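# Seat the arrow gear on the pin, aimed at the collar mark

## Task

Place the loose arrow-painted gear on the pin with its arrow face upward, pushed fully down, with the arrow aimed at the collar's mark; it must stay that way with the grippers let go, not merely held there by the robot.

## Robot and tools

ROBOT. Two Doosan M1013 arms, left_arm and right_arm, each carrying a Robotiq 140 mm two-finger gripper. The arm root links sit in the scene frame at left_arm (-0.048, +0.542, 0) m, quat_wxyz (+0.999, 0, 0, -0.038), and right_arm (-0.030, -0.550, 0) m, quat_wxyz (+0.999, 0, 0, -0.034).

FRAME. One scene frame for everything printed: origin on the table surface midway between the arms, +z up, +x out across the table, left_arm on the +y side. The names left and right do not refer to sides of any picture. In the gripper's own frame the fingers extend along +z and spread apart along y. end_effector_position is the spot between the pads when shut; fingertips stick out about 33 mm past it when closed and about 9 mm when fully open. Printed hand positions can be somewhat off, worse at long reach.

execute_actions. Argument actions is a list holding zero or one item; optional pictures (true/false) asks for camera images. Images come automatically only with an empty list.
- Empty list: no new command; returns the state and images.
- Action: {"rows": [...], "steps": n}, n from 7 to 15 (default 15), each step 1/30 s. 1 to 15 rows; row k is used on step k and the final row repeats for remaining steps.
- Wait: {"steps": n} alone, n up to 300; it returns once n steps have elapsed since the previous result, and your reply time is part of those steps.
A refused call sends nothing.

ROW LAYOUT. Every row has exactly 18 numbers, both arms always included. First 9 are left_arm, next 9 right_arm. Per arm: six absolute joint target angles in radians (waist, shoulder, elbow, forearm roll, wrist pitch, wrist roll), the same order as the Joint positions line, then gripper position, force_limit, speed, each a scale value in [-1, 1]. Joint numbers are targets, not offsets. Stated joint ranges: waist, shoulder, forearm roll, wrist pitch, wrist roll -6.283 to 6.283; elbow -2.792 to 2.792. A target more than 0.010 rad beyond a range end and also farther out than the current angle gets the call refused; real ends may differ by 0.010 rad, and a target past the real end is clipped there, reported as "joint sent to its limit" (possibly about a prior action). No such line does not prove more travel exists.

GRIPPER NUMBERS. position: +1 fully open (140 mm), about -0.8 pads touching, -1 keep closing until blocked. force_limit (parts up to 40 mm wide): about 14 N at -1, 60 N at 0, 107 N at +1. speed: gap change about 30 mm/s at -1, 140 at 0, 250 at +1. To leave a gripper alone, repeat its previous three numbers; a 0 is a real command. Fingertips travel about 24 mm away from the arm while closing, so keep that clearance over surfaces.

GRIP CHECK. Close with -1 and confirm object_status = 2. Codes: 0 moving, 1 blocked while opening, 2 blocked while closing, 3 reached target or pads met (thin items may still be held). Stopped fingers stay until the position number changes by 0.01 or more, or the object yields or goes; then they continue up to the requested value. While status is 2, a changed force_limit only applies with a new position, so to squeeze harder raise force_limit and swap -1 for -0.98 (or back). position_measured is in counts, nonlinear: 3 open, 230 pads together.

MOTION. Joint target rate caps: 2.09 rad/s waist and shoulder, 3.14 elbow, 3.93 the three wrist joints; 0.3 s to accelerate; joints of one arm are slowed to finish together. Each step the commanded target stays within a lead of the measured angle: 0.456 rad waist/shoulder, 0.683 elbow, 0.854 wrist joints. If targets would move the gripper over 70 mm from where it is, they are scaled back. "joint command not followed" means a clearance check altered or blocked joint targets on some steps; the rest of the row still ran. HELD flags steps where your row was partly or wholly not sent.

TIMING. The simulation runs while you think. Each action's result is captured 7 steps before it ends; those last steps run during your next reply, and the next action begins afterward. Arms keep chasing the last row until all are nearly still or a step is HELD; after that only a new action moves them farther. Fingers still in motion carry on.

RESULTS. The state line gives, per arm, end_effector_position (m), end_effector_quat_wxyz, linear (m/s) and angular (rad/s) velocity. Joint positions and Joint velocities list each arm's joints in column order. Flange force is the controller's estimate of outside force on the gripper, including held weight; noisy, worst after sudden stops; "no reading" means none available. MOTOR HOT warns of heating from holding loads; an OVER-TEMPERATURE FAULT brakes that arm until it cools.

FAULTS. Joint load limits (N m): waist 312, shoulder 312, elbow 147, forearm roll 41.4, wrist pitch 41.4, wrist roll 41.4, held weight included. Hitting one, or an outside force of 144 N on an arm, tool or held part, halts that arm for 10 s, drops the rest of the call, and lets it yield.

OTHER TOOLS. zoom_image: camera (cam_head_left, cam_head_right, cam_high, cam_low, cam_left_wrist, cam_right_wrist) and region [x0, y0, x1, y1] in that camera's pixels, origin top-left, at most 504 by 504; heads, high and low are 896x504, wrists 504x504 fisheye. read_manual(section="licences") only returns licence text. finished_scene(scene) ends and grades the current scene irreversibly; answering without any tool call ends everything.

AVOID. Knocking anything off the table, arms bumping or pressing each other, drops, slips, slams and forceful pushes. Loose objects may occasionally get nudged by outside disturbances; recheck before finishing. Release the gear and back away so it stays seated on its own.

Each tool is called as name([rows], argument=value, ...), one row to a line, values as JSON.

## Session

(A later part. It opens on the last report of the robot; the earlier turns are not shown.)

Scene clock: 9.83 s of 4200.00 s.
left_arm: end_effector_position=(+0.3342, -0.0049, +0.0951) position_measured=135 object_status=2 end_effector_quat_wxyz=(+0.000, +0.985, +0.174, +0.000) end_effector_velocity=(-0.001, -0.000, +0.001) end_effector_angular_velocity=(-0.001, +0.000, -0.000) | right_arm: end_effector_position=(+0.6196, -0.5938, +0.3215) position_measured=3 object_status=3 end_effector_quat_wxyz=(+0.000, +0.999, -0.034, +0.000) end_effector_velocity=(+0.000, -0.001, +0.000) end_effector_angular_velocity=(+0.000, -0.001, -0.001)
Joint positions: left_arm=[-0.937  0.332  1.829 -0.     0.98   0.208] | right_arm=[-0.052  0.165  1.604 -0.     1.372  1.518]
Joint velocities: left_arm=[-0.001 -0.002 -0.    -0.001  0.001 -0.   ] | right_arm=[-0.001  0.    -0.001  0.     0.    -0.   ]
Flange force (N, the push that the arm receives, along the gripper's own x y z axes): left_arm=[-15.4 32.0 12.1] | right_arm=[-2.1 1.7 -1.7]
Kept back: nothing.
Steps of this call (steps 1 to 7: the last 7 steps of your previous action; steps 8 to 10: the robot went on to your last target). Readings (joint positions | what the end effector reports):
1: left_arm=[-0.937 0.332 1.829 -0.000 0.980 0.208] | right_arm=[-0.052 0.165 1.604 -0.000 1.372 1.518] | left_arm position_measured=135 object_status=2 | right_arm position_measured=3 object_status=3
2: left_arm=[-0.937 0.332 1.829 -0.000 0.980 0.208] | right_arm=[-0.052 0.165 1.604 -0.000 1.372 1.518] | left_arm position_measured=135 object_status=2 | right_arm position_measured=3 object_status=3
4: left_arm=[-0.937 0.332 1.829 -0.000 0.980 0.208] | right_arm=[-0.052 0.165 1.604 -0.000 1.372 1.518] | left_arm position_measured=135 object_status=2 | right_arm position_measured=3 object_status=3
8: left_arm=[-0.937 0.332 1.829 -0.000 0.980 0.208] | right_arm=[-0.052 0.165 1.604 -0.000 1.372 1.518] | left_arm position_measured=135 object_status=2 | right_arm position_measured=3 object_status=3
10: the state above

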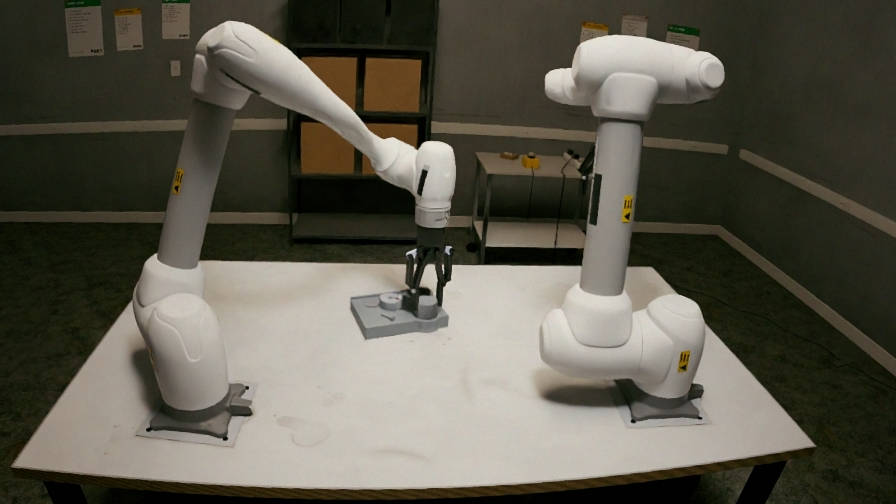

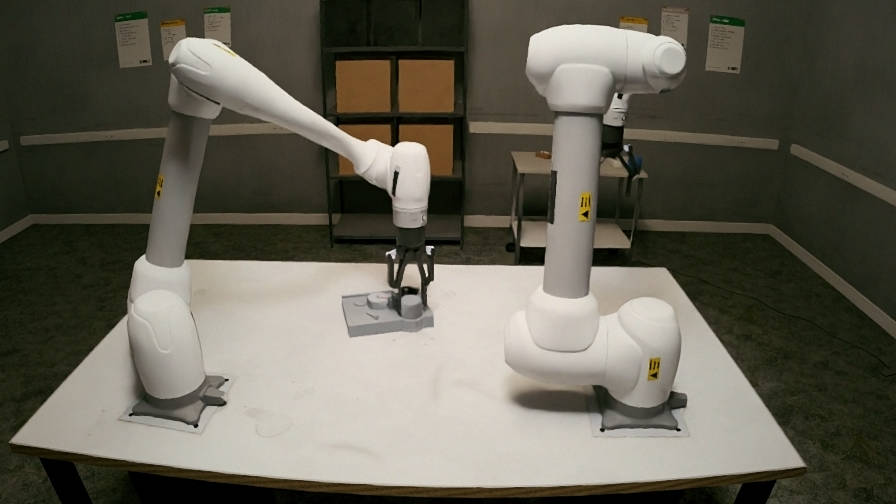

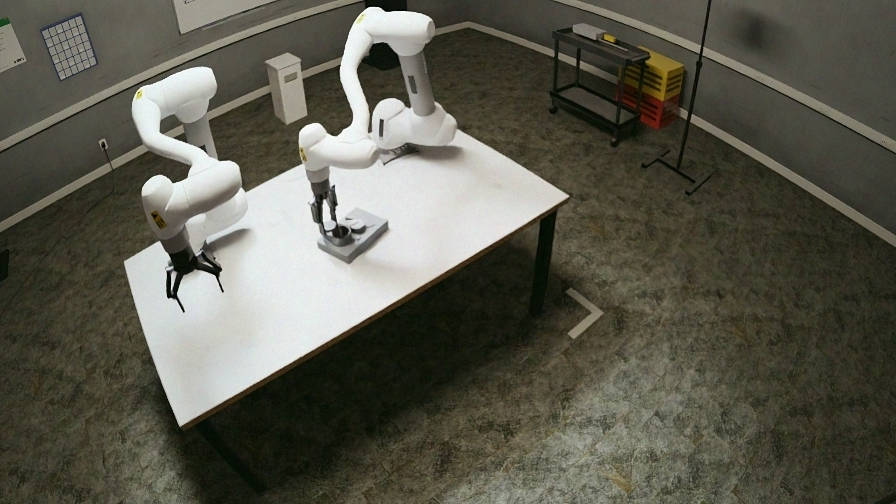

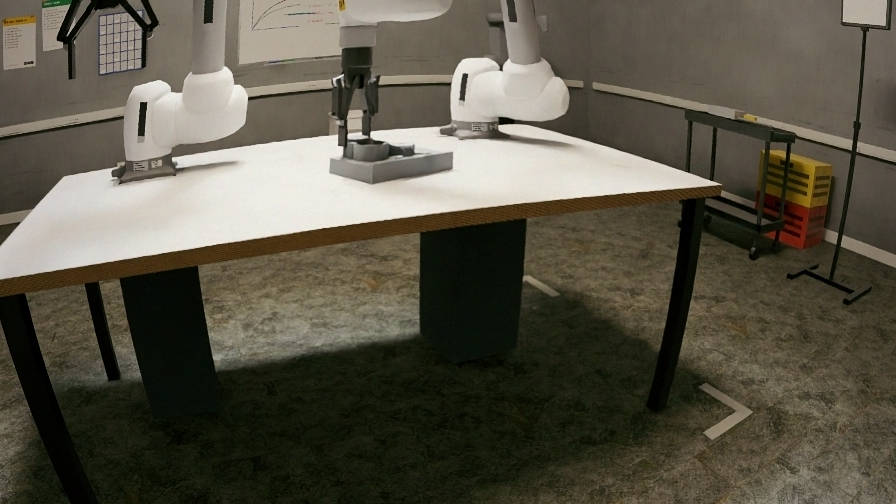

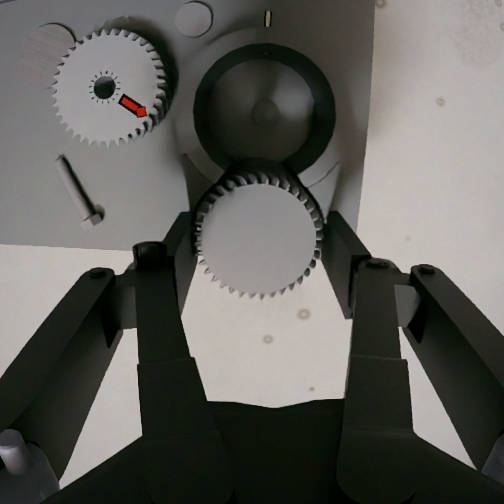

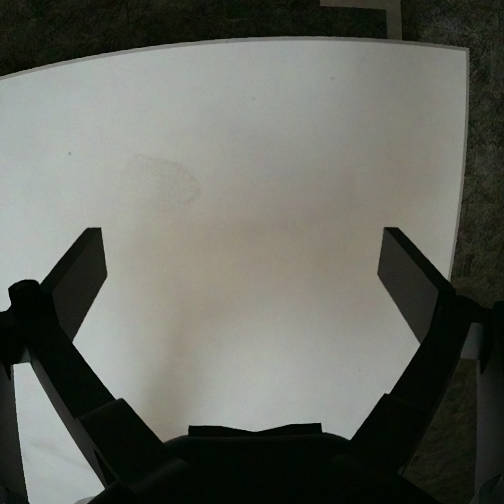

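execute_actions([
  {"rows":[[-0.9368,0.3315,1.8296,0,0.9805,0.208,0.1,-0.3,0,-0.052,0.165,1.604,0,1.372,1.518,1,0,0],[-0.9368,0.3315,1.8296,0,0.9805,0.208,0.1,-0.3,0,-0.052,0.165,1.604,0,1.372,1.518,1,0,0],[-0.9368,0.3315,1.8296,0,0.9805,0.208,0.1,-0.3,0,-0.052,0.165,1.604,0,1.372,1.518,1,0,0],[-0.9368,0.3315,1.8296,0,0.9805,0.208,0.1,-0.3,0,-0.052,0.165,1.604,0,1.372,1.518,1,0,0],[-0.9455,0.3293,1.8328,0,0.9795,0.28,0.1,-0.3,0,-0.052,0.165,1.604,0,1.372,1.518,1,0,0]],"steps":12},
])

execute_actions([
  {"rows":[[-0.9455,0.3293,1.8328,0,0.9795,0.28,-1,-0.3,-0.5,-0.052,0.165,1.604,0,1.372,1.518,1,0,0]]},
])

execute_actions([
  {"steps":8},
], pictures=true)

zoom_image(camera="cam_left_wrist", region=[170, 80, 350, 300])

execute_actions([
  {"rows":[[-0.9449,0.3305,1.8312,0,0.9799,0.21,-1,-0.3,-0.5,-0.052,0.165,1.604,0,1.372,1.518,1,0,0]]},
], pictures=true)

zoom_image(camera="cam_left_wrist", region=[170, 80, 350, 300])

Scene clock: 10.60 s of 4200.00 s.
left_arm: end_effector_position=(+0.3341, -0.0041, +0.0948) position_measured=117 object_status=0 end_effector_quat_wxyz=(-0.001, +0.985, +0.174, -0.000) end_effector_velocity=(+0.002, -0.001, -0.002) end_effector_angular_velocity=(-0.004, -0.003, -0.022) | right_arm: end_effector_position=(+0.6196, -0.5938, +0.3215) position_measured=3 object_status=3 end_effector_quat_wxyz=(+0.000, +0.999, -0.034, +0.000) end_effector_velocity=(-0.001, -0.000, -0.000) end_effector_angular_velocity=(+0.000, +0.001, -0.000)
Joint positions: left_arm=[-0.937  0.332  1.83   0.     0.981  0.208] | right_arm=[-0.052  0.165  1.604 -0.     1.372  1.518]
Joint velocities: left_arm=[ 0.001  0.002  0.001  0.001 -0.008  0.022] | right_arm=[-0.    -0.     0.001  0.     0.001 -0.   ]
Flange force (N, the push that the arm receives, along the gripper's own x y z axes): left_arm=[-4.4 1.4 1.3] | right_arm=[-2.2 2.4 -3.3]
Steps of this call (steps 1 to 15: the robot went on to your last target; steps 16 to 18: nothing new was sent; steps 19 to 23: the first 5 steps of this action). Readings (joint positions | what the end effector reports):
19: left_arm=[-0.937 0.332 1.830 -0.000 0.980 0.208] | right_arm=[-0.052 0.165 1.604 -0.000 1.372 1.518] | left_arm position_measured=135 object_status=0 | right_arm position_measured=3 object_status=3
20: left_arm=[-0.937 0.332 1.830 0.000 0.981 0.208] | right_arm=[-0.052 0.165 1.604 -0.000 1.372 1.518] | left_arm position_measured=135 object_status=0 | right_arm position_measured=3 object_status=3
22: left_arm=[-0.937 0.332 1.830 0.000 0.981 0.208] | right_arm=[-0.052 0.165 1.604 -0.000 1.372 1.518] | left_arm position_measured=119 object_status=0 | right_arm position_measured=3 object_status=3
23: the state above

Scene clock: 11.10 s of 4200.00 s.
left_arm: end_effector_position=(+0.3285, -0.0064, +0.0950) position_measured=138 object_status=0 end_effector_quat_wxyz=(-0.000, +0.991, +0.134, -0.000) end_effector_velocity=(+0.000, -0.000, +0.001) end_effector_angular_velocity=(-0.002, -0.001, +0.001) | right_arm: end_effector_position=(+0.6196, -0.5938, +0.3215) position_measured=3 object_status=3 end_effector_quat_wxyz=(+0.000, +0.999, -0.034, +0.000) end_effector_velocity=(-0.000, +0.001, +0.000) end_effector_angular_velocity=(-0.000, -0.000, +0.001)
Joint positions: left_arm=[-0.945  0.329  1.833  0.     0.98   0.28 ] | right_arm=[-0.052  0.165  1.604 -0.     1.372  1.518]
Joint velocities: left_arm=[ 0.001 -0.001 -0.    -0.001 -0.    -0.   ] | right_arm=[ 0.001 -0.    -0.    -0.     0.    -0.   ]
Flange force (N, the push that the arm receives, along the gripper's own x y z axes): left_arm=[-2.0 -30.8 -27.9] | right_arm=[-1.3 1.0 -2.1]
Steps of this call (steps 1 to 7: the last 7 steps of your previous action; steps 8 to 15: the first 8 steps of this action). Readings (joint positions | what the end effector reports):
8: left_arm=[-0.945 0.329 1.833 0.000 0.980 0.280] | right_arm=[-0.052 0.165 1.604 -0.000 1.372 1.518] | left_arm position_measured=117 object_status=0 | right_arm position_measured=3 object_status=3
9: left_arm=[-0.945 0.329 1.833 0.000 0.980 0.280] | right_arm=[-0.052 0.165 1.604 -0.000 1.372 1.518] | left_arm position_measured=118 object_status=0 | right_arm position_measured=3 object_status=3
11: left_arm=[-0.945 0.329 1.833 0.000 0.980 0.280] | right_arm=[-0.052 0.165 1.604 -0.000 1.372 1.518] | left_arm position_measured=128 object_status=0 | right_arm position_measured=3 object_status=3
15: the state above

Scene clock: 11.37 s of 4200.00 s.
left_arm: end_effector_position=(+0.3286, -0.0066, +0.0950) position_measured=138 object_status=2 end_effector_quat_wxyz=(-0.000, +0.991, +0.134, -0.000) end_effector_velocity=(+0.001, -0.002, +0.000) end_effector_angular_velocity=(-0.002, +0.000, +0.001) | right_arm: end_effector_position=(+0.6196, -0.5938, +0.3215) position_measured=3 object_status=3 end_effector_quat_wxyz=(+0.000, +0.999, -0.034, +0.000) end_effector_velocity=(-0.000, -0.000, -0.001) end_effector_angular_velocity=(-0.000, +0.001, +0.000)
Joint positions: left_arm=[-0.945  0.329  1.833  0.     0.98   0.28 ] | right_arm=[-0.052  0.165  1.604  0.     1.372  1.518]
Joint velocities: left_arm=[ 0.     0.001 -0.002 -0.002 -0.001  0.   ] | right_arm=[-0.    -0.     0.001 -0.    -0.    -0.   ]
Flange force (N, the push that the arm receives, along the gripper's own x y z axes): left_arm=[-1.9 -38.8 -34.9] | right_arm=[-0.5 0.1 -1.6]
Kept back: nothing.
Steps of this call (steps 1 to 7: the last 7 steps of your previous action; step 8: the robot went on to your last target). Readings (joint positions | what the end effector reports):
1: left_arm=[-0.945 0.329 1.833 0.000 0.980 0.280] | right_arm=[-0.052 0.165 1.604 -0.000 1.372 1.518] | left_arm position_measured=138 object_status=0 | right_arm position_measured=3 object_status=3
2: left_arm=[-0.945 0.329 1.833 0.000 0.980 0.280] | right_arm=[-0.052 0.165 1.604 -0.000 1.372 1.518] | left_arm position_measured=138 object_status=0 | right_arm position_measured=3 object_status=3
4: left_arm=[-0.945 0.329 1.833 0.000 0.980 0.280] | right_arm=[-0.052 0.165 1.604 -0.000 1.372 1.518] | left_arm position_measured=138 object_status=0 | right_arm position_measured=3 object_status=3
8: the state above

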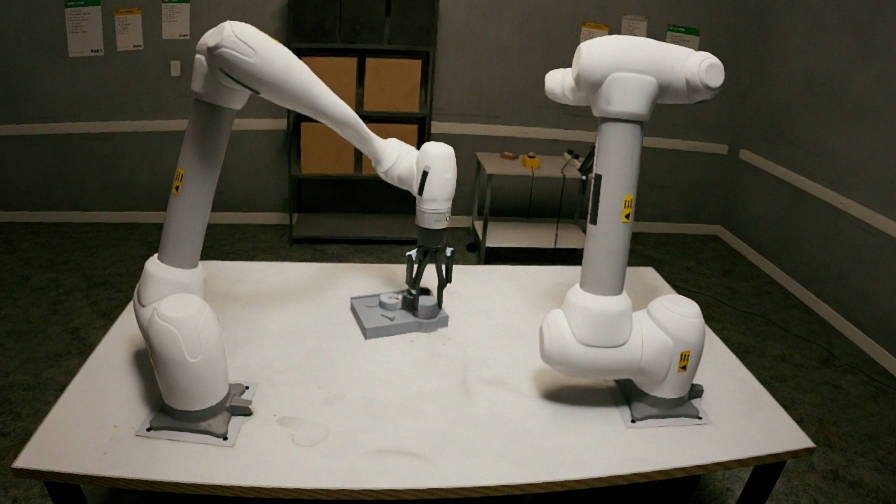

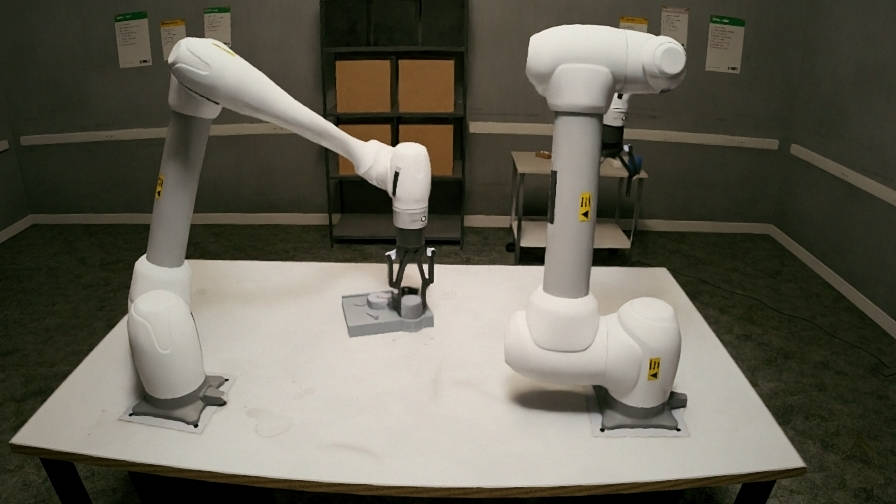

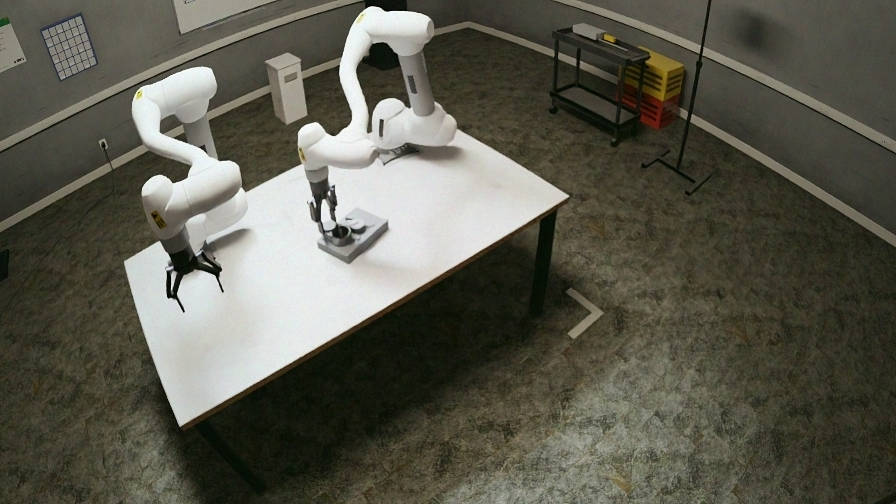

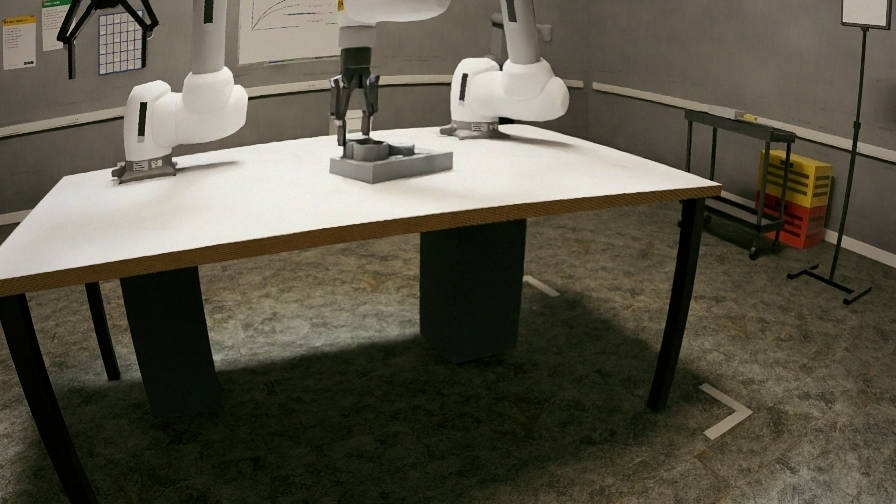

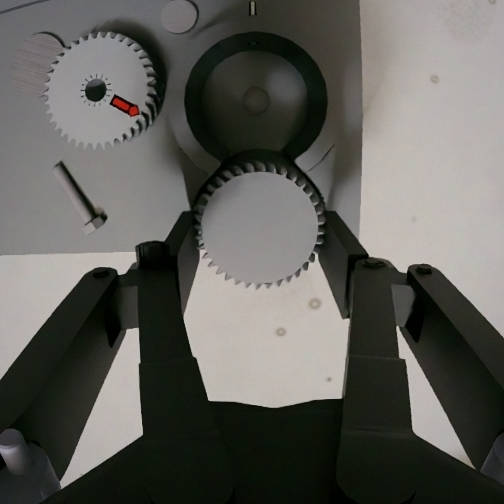

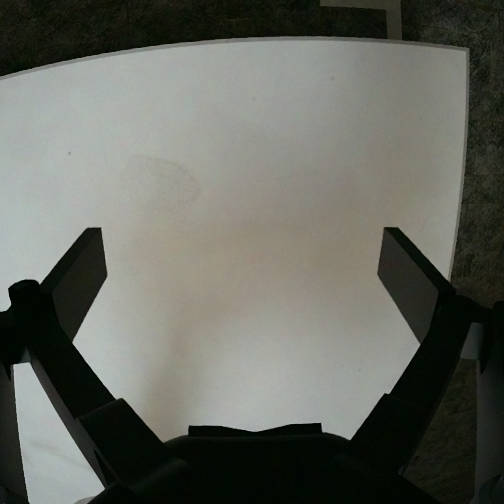

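Region (170, 80, 350, 300) of cam_left_wrist's 504x504 image, scaled by 2.291, with more detail than that image has; it fills the left 412 columns of this view, and the rest is white.

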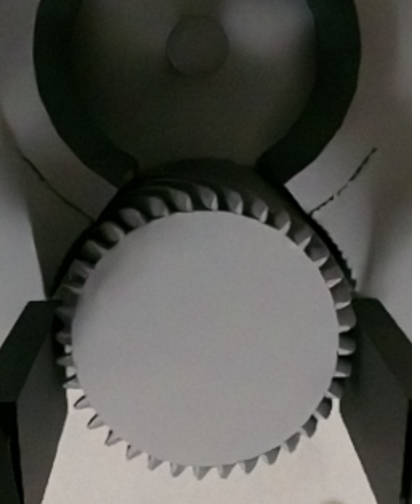

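Scene clock: 11.63 s of 4200.00 s.
left_arm: end_effector_position=(+0.3293, -0.0077, +0.0950) position_measured=139 object_status=2 end_effector_quat_wxyz=(+0.000, +0.986, +0.169, +0.000) end_effector_velocity=(-0.001, +0.002, -0.000) end_effector_angular_velocity=(+0.006, +0.005, +0.004) | right_arm: end_effector_position=(+0.6196, -0.5938, +0.3215) position_measured=3 object_status=3 end_effector_quat_wxyz=(+0.000, +0.999, -0.034, +0.000) end_effector_velocity=(-0.000, -0.000, +0.000) end_effector_angular_velocity=(-0.000, -0.000, +0.000)
Joint positions: left_arm=[-0.945  0.331  1.831 -0.     0.979  0.21 ] | right_arm=[-0.052  0.165  1.604 -0.     1.372  1.518]
Joint velocities: left_arm=[ 0.001  0.    -0.    -0.001  0.008 -0.003] | right_arm=[-0. -0.  0. -0.  0.  0.]
Flange force (N, the push that the arm receives, along the gripper's own x y z axes): left_arm=[-2.4 8.1 3.1] | right_arm=[-1.6 3.6 -3.5]
Steps of this call (steps 1 to 8: the first 8 steps of this action). Readings (joint positions | what the end effector reports):
1: left_arm=[-0.945 0.329 1.833 0.000 0.980 0.280] | right_arm=[-0.052 0.165 1.604 -0.000 1.372 1.518] | left_arm position_measured=138 object_status=2 | right_arm position_measured=3 object_status=3
2: left_arm=[-0.945 0.329 1.833 0.000 0.980 0.273] | right_arm=[-0.052 0.165 1.604 -0.000 1.372 1.518] | left_arm position_measured=138 object_status=2 | right_arm position_measured=3 object_status=3
4: left_arm=[-0.945 0.330 1.831 0.000 0.979 0.228] | right_arm=[-0.052 0.165 1.604 -0.000 1.372 1.518] | left_arm position_measured=138 object_status=2 | right_arm position_measured=3 object_status=3
8: the state above

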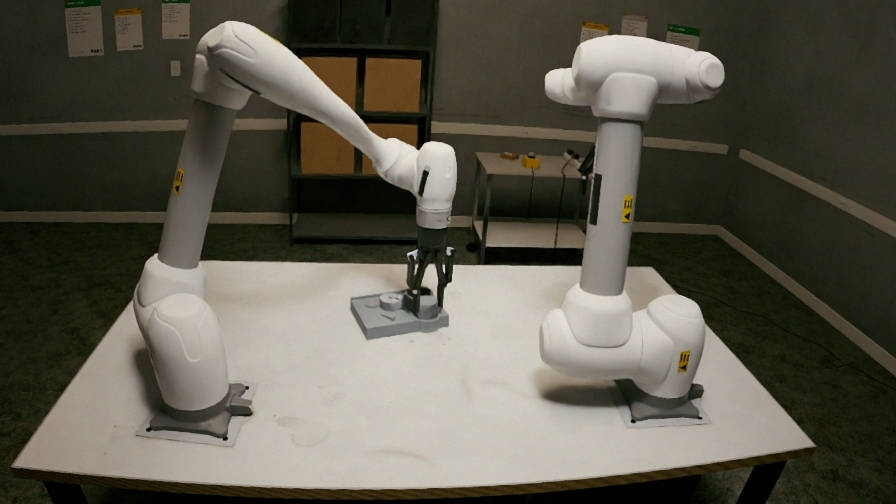

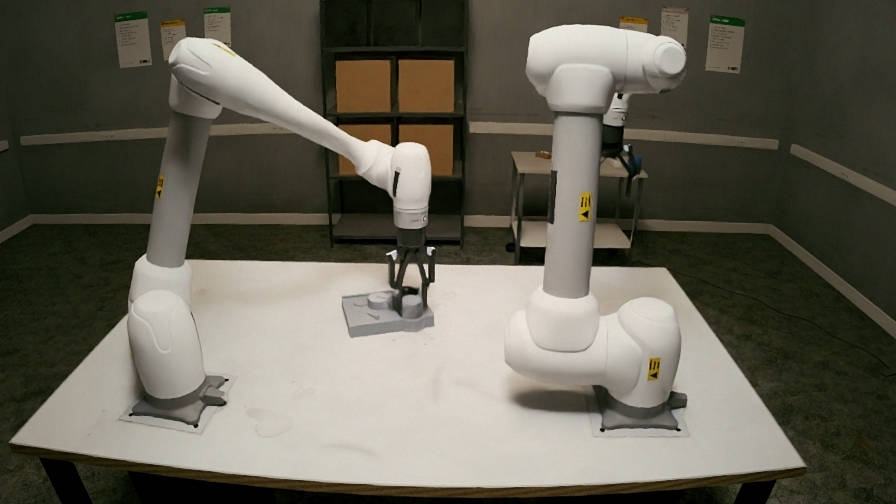

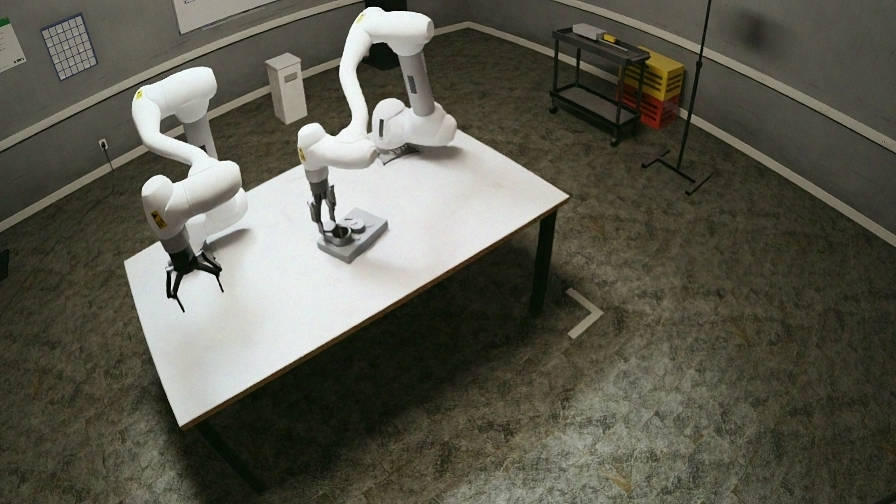

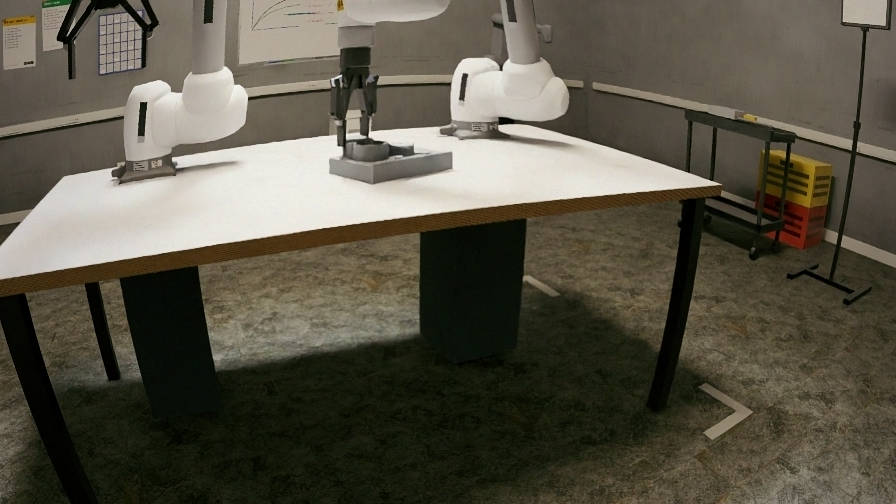

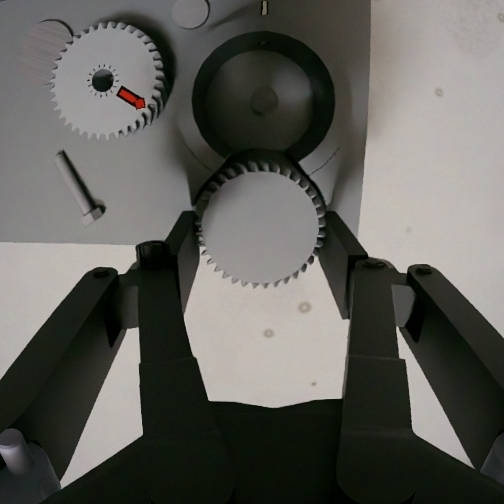

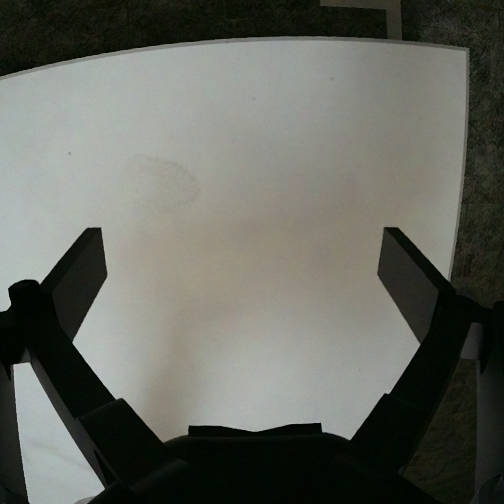

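Region (170, 80, 350, 300) of cam_left_wrist's 504x504 image, scaled by 2.291, with more detail than that image has; it fills the left 412 columns of this view, and the rest is white.

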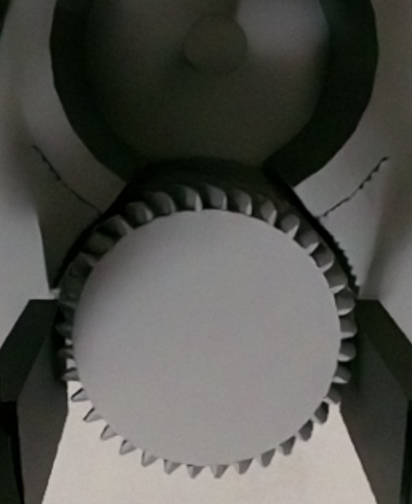

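execute_actions([
  {"rows":[[-0.9449,0.3305,1.8312,0,0.9799,0.21,0.15,0,0,-0.052,0.165,1.604,0,1.372,1.518,1,0,0],[-0.9449,0.3305,1.8312,0,0.9799,0.21,0.15,0,0,-0.052,0.165,1.604,0,1.372,1.518,1,0,0],[-0.9449,0.3305,1.8312,0,0.9799,0.21,0.15,0,0,-0.052,0.165,1.604,0,1.372,1.518,1,0,0],[-0.9449,0.3305,1.8312,0,0.9799,0.21,0.15,0,0,-0.052,0.165,1.604,0,1.372,1.518,1,0,0],[-0.9449,0.299,1.800,0,1.042,0.25,0.15,0,0,-0.052,0.165,1.604,0,1.372,1.518,1,0,0]],"steps":11},
])

execute_actions([
  {"rows":[[-0.7828,0.2428,1.8877,0,1.0111,2.58,0.15,0,0,-0.052,0.165,1.604,0,1.372,1.518,1,0,0]]},
])

execute_actions([
  {"steps":30},
], pictures=true)

Scene clock: 12.63 s of 4200.00 s.
left_arm: end_effector_position=(+0.3292, -0.0067, +0.0949) position_measured=120 object_status=0 end_effector_quat_wxyz=(-0.001, +0.986, +0.169, -0.000) end_effector_velocity=(-0.000, +0.001, -0.001) end_effector_angular_velocity=(+0.004, +0.002, +0.001) | right_arm: end_effector_position=(+0.6196, -0.5938, +0.3215) position_measured=3 object_status=3 end_effector_quat_wxyz=(+0.000, +0.999, -0.034, +0.000) end_effector_velocity=(+0.001, -0.001, +0.001) end_effector_angular_velocity=(-0.000, -0.003, -0.001)
Joint positions: left_arm=[-0.945  0.33   1.832  0.     0.981  0.21 ] | right_arm=[-0.052  0.165  1.604 -0.     1.372  1.518]
Joint velocities: left_arm=[ 0.001  0.001  0.     0.     0.003 -0.   ] | right_arm=[-0.001 -0.    -0.001  0.    -0.002 -0.   ]
Flange force (N, the push that the arm receives, along the gripper's own x y z axes): left_arm=[-3.8 3.4 3.4] | right_arm=[-0.5 2.7 -3.0]
Steps of this call (steps 1 to 7: the last 7 steps of your previous action; steps 8 to 15: the robot went on to your last target; steps 16 to 26: nothing new was sent; steps 27 to 30: the first 4 steps of this action). Readings (joint positions | what the end effector reports):
27: left_arm=[-0.945 0.330 1.831 -0.000 0.980 0.210] | right_arm=[-0.052 0.165 1.604 -0.000 1.372 1.518] | left_arm position_measured=139 object_status=0 | right_arm position_measured=3 object_status=3
28: left_arm=[-0.945 0.330 1.831 -0.000 0.980 0.210] | right_arm=[-0.052 0.165 1.604 -0.000 1.372 1.518] | left_arm position_measured=139 object_status=0 | right_arm position_measured=3 object_status=3
30: the state above

Scene clock: 13.13 s of 4200.00 s.
left_arm: end_effector_position=(+0.3532, +0.0331, +0.1261) position_measured=110 object_status=3 end_effector_quat_wxyz=(-0.000, +1.000, +0.008, -0.000) end_effector_velocity=(+0.178, +0.287, -0.001) end_effector_angular_velocity=(-0.003, -0.003, -2.474) | right_arm: end_effector_position=(+0.6196, -0.5938, +0.3215) position_measured=3 object_status=3 end_effector_quat_wxyz=(+0.000, +0.999, -0.034, +0.000) end_effector_velocity=(+0.001, -0.001, +0.000) end_effector_angular_velocity=(+0.000, -0.002, -0.002)
Joint positions: left_arm=[-0.881  0.277  1.84   0.     1.025  0.598] | right_arm=[-0.052  0.165  1.604 -0.     1.372  1.518]
Joint velocities: left_arm=[ 0.479 -0.167  0.229  0.003 -0.067  2.952] | right_arm=[-0.002 -0.    -0.     0.001 -0.002  0.   ]
Flange force (N, the push that the arm receives, along the gripper's own x y z axes): left_arm=[0.3 -1.0 2.3] | right_arm=[-2.2 1.3 -2.1]
Steps of this call (steps 1 to 7: the last 7 steps of your previous action; steps 8 to 15: the first 8 steps of this action). Readings (joint positions | what the end effector reports):
8: left_arm=[-0.945 0.299 1.800 0.000 1.042 0.250] | right_arm=[-0.052 0.165 1.604 -0.000 1.372 1.518] | left_arm position_measured=110 object_status=0 | right_arm position_measured=3 object_status=3
9: left_arm=[-0.944 0.299 1.802 0.000 1.041 0.257] | right_arm=[-0.052 0.165 1.604 -0.000 1.372 1.518] | left_arm position_measured=110 object_status=0 | right_arm position_measured=3 object_status=3
11: left_arm=[-0.933 0.295 1.810 0.000 1.036 0.313] | right_arm=[-0.052 0.165 1.604 -0.000 1.372 1.518] | left_arm position_measured=110 object_status=3 | right_arm position_measured=3 object_status=3
15: the state above

Scene clock: 14.13 s of 4200.00 s.
left_arm: end_effector_position=(+0.3852, +0.0932, +0.1250) position_measured=110 object_status=3 end_effector_quat_wxyz=(-0.000, -0.595, +0.804, +0.000) end_effector_velocity=(+0.001, +0.000, +0.000) end_effector_angular_velocity=(+0.000, -0.003, -0.002) | right_arm: end_effector_position=(+0.6196, -0.5938, +0.3215) position_measured=3 object_status=3 end_effector_quat_wxyz=(+0.000, +0.999, -0.034, +0.000) end_effector_velocity=(-0.001, -0.001, -0.000) end_effector_angular_velocity=(+0.000, +0.001, -0.001)
Joint positions: left_arm=[-0.783  0.243  1.888 -0.     1.011  2.58 ] | right_arm=[-0.052  0.165  1.604 -0.     1.372  1.518]
Joint velocities: left_arm=[-0.001 -0.001  0.     0.003 -0.001  0.   ] | right_arm=[-0.001 -0.     0.001  0.     0.001 -0.   ]
Flange force (N, the push that the arm receives, along the gripper's own x y z axes): left_arm=[6.3 2.1 1.8] | right_arm=[-1.7 1.2 -2.5]
Kept back: nothing.
Steps of this call (steps 1 to 7: the last 7 steps of your previous action; steps 8 to 30: the robot went on to your last target). Readings (joint positions | what the end effector reports):
1: left_arm=[-0.865 0.271 1.847 0.000 1.023 0.706] | right_arm=[-0.052 0.165 1.604 -0.000 1.372 1.518] | left_arm position_measured=110 object_status=3 | right_arm position_measured=3 object_status=3
2: left_arm=[-0.850 0.266 1.855 0.000 1.021 0.826] | right_arm=[-0.052 0.165 1.604 -0.000 1.372 1.518] | left_arm position_measured=110 object_status=3 | right_arm position_measured=3 object_status=3
4: left_arm=[-0.826 0.258 1.867 0.000 1.017 1.077] | right_arm=[-0.052 0.165 1.604 -0.000 1.372 1.518] | left_arm position_measured=110 object_status=3 | right_arm position_measured=3 object_status=3
8: left_arm=[-0.799 0.249 1.880 0.000 1.013 1.579] | right_arm=[-0.052 0.165 1.604 -0.000 1.372 1.518] | left_arm position_measured=110 object_status=3 | right_arm position_measured=3 object_status=3
30: the state above

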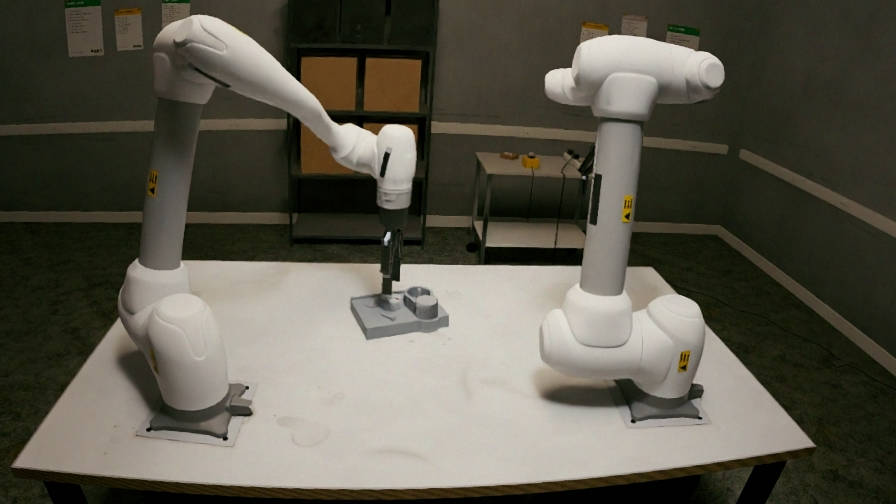

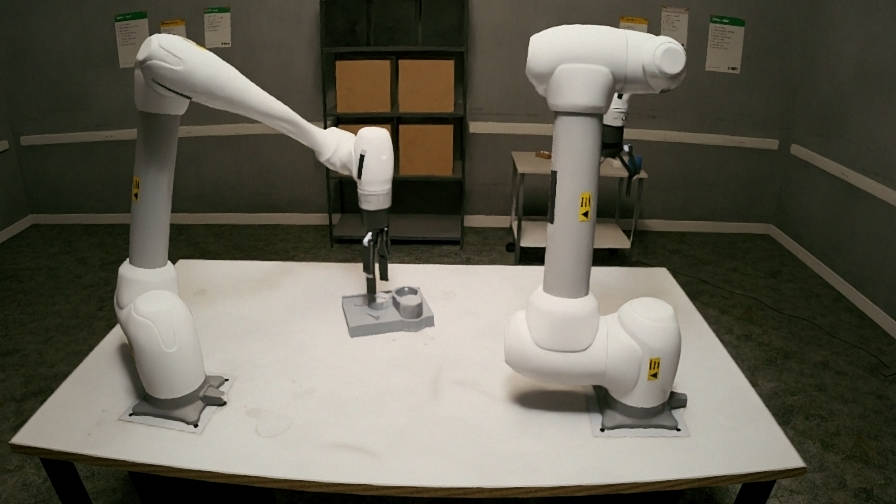

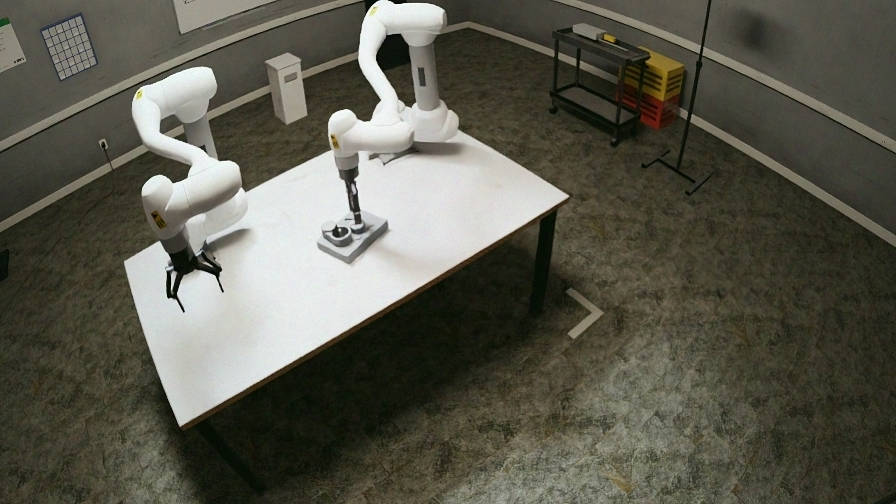

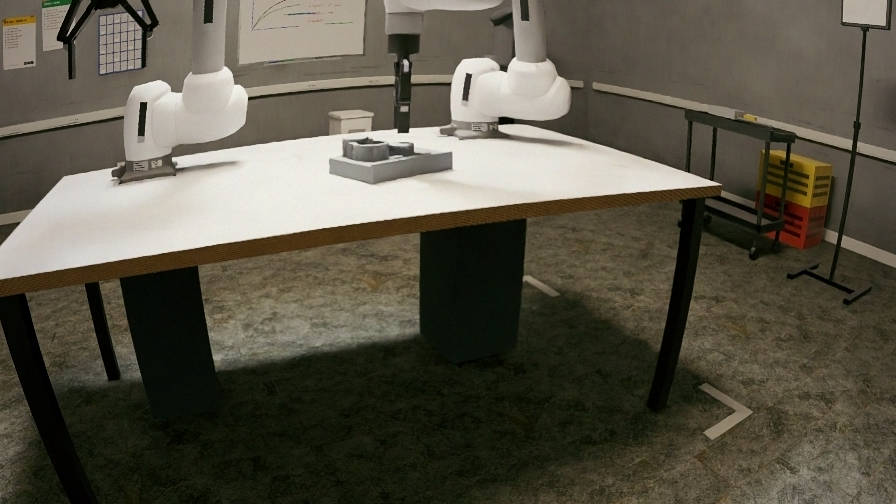

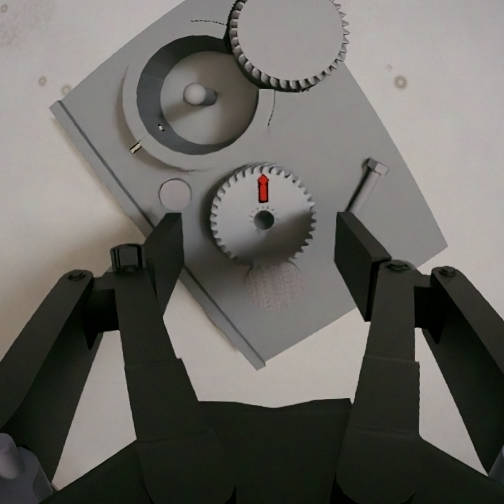

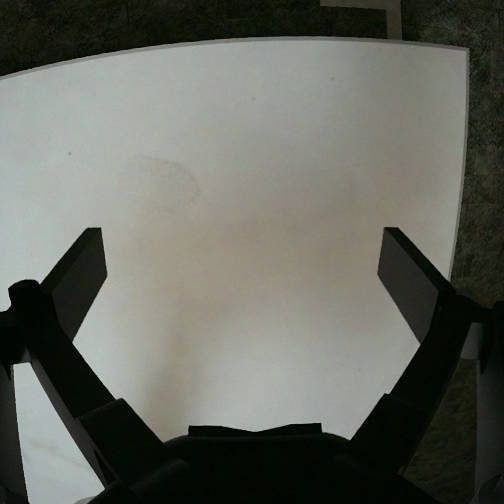

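zoom_image(camera="cam_left_wrist", region=[115, 20, 285, 180])

zoom_image(camera="cam_left_wrist", region=[195, 150, 335, 290])

Region (115, 20, 285, 180) of cam_left_wrist's 504x504 image, scaled by 2.965, with more detail than that image has; it fills the top 474 rows of this view, and the rest is white.

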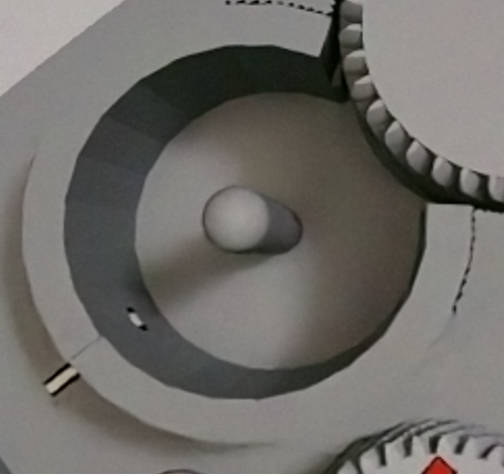

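Region (195, 150, 335, 290) of cam_left_wrist's 504x504 image, scaled by 3.600, with more detail than that image has.

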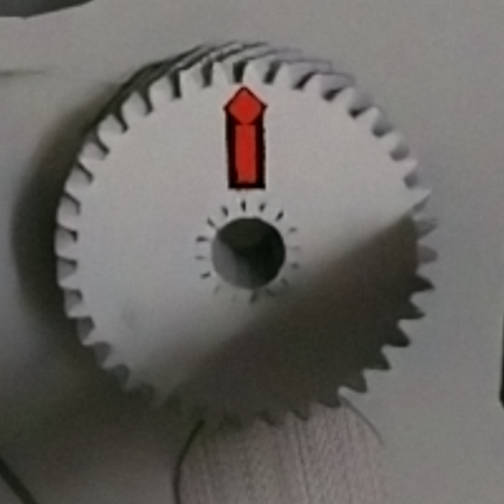

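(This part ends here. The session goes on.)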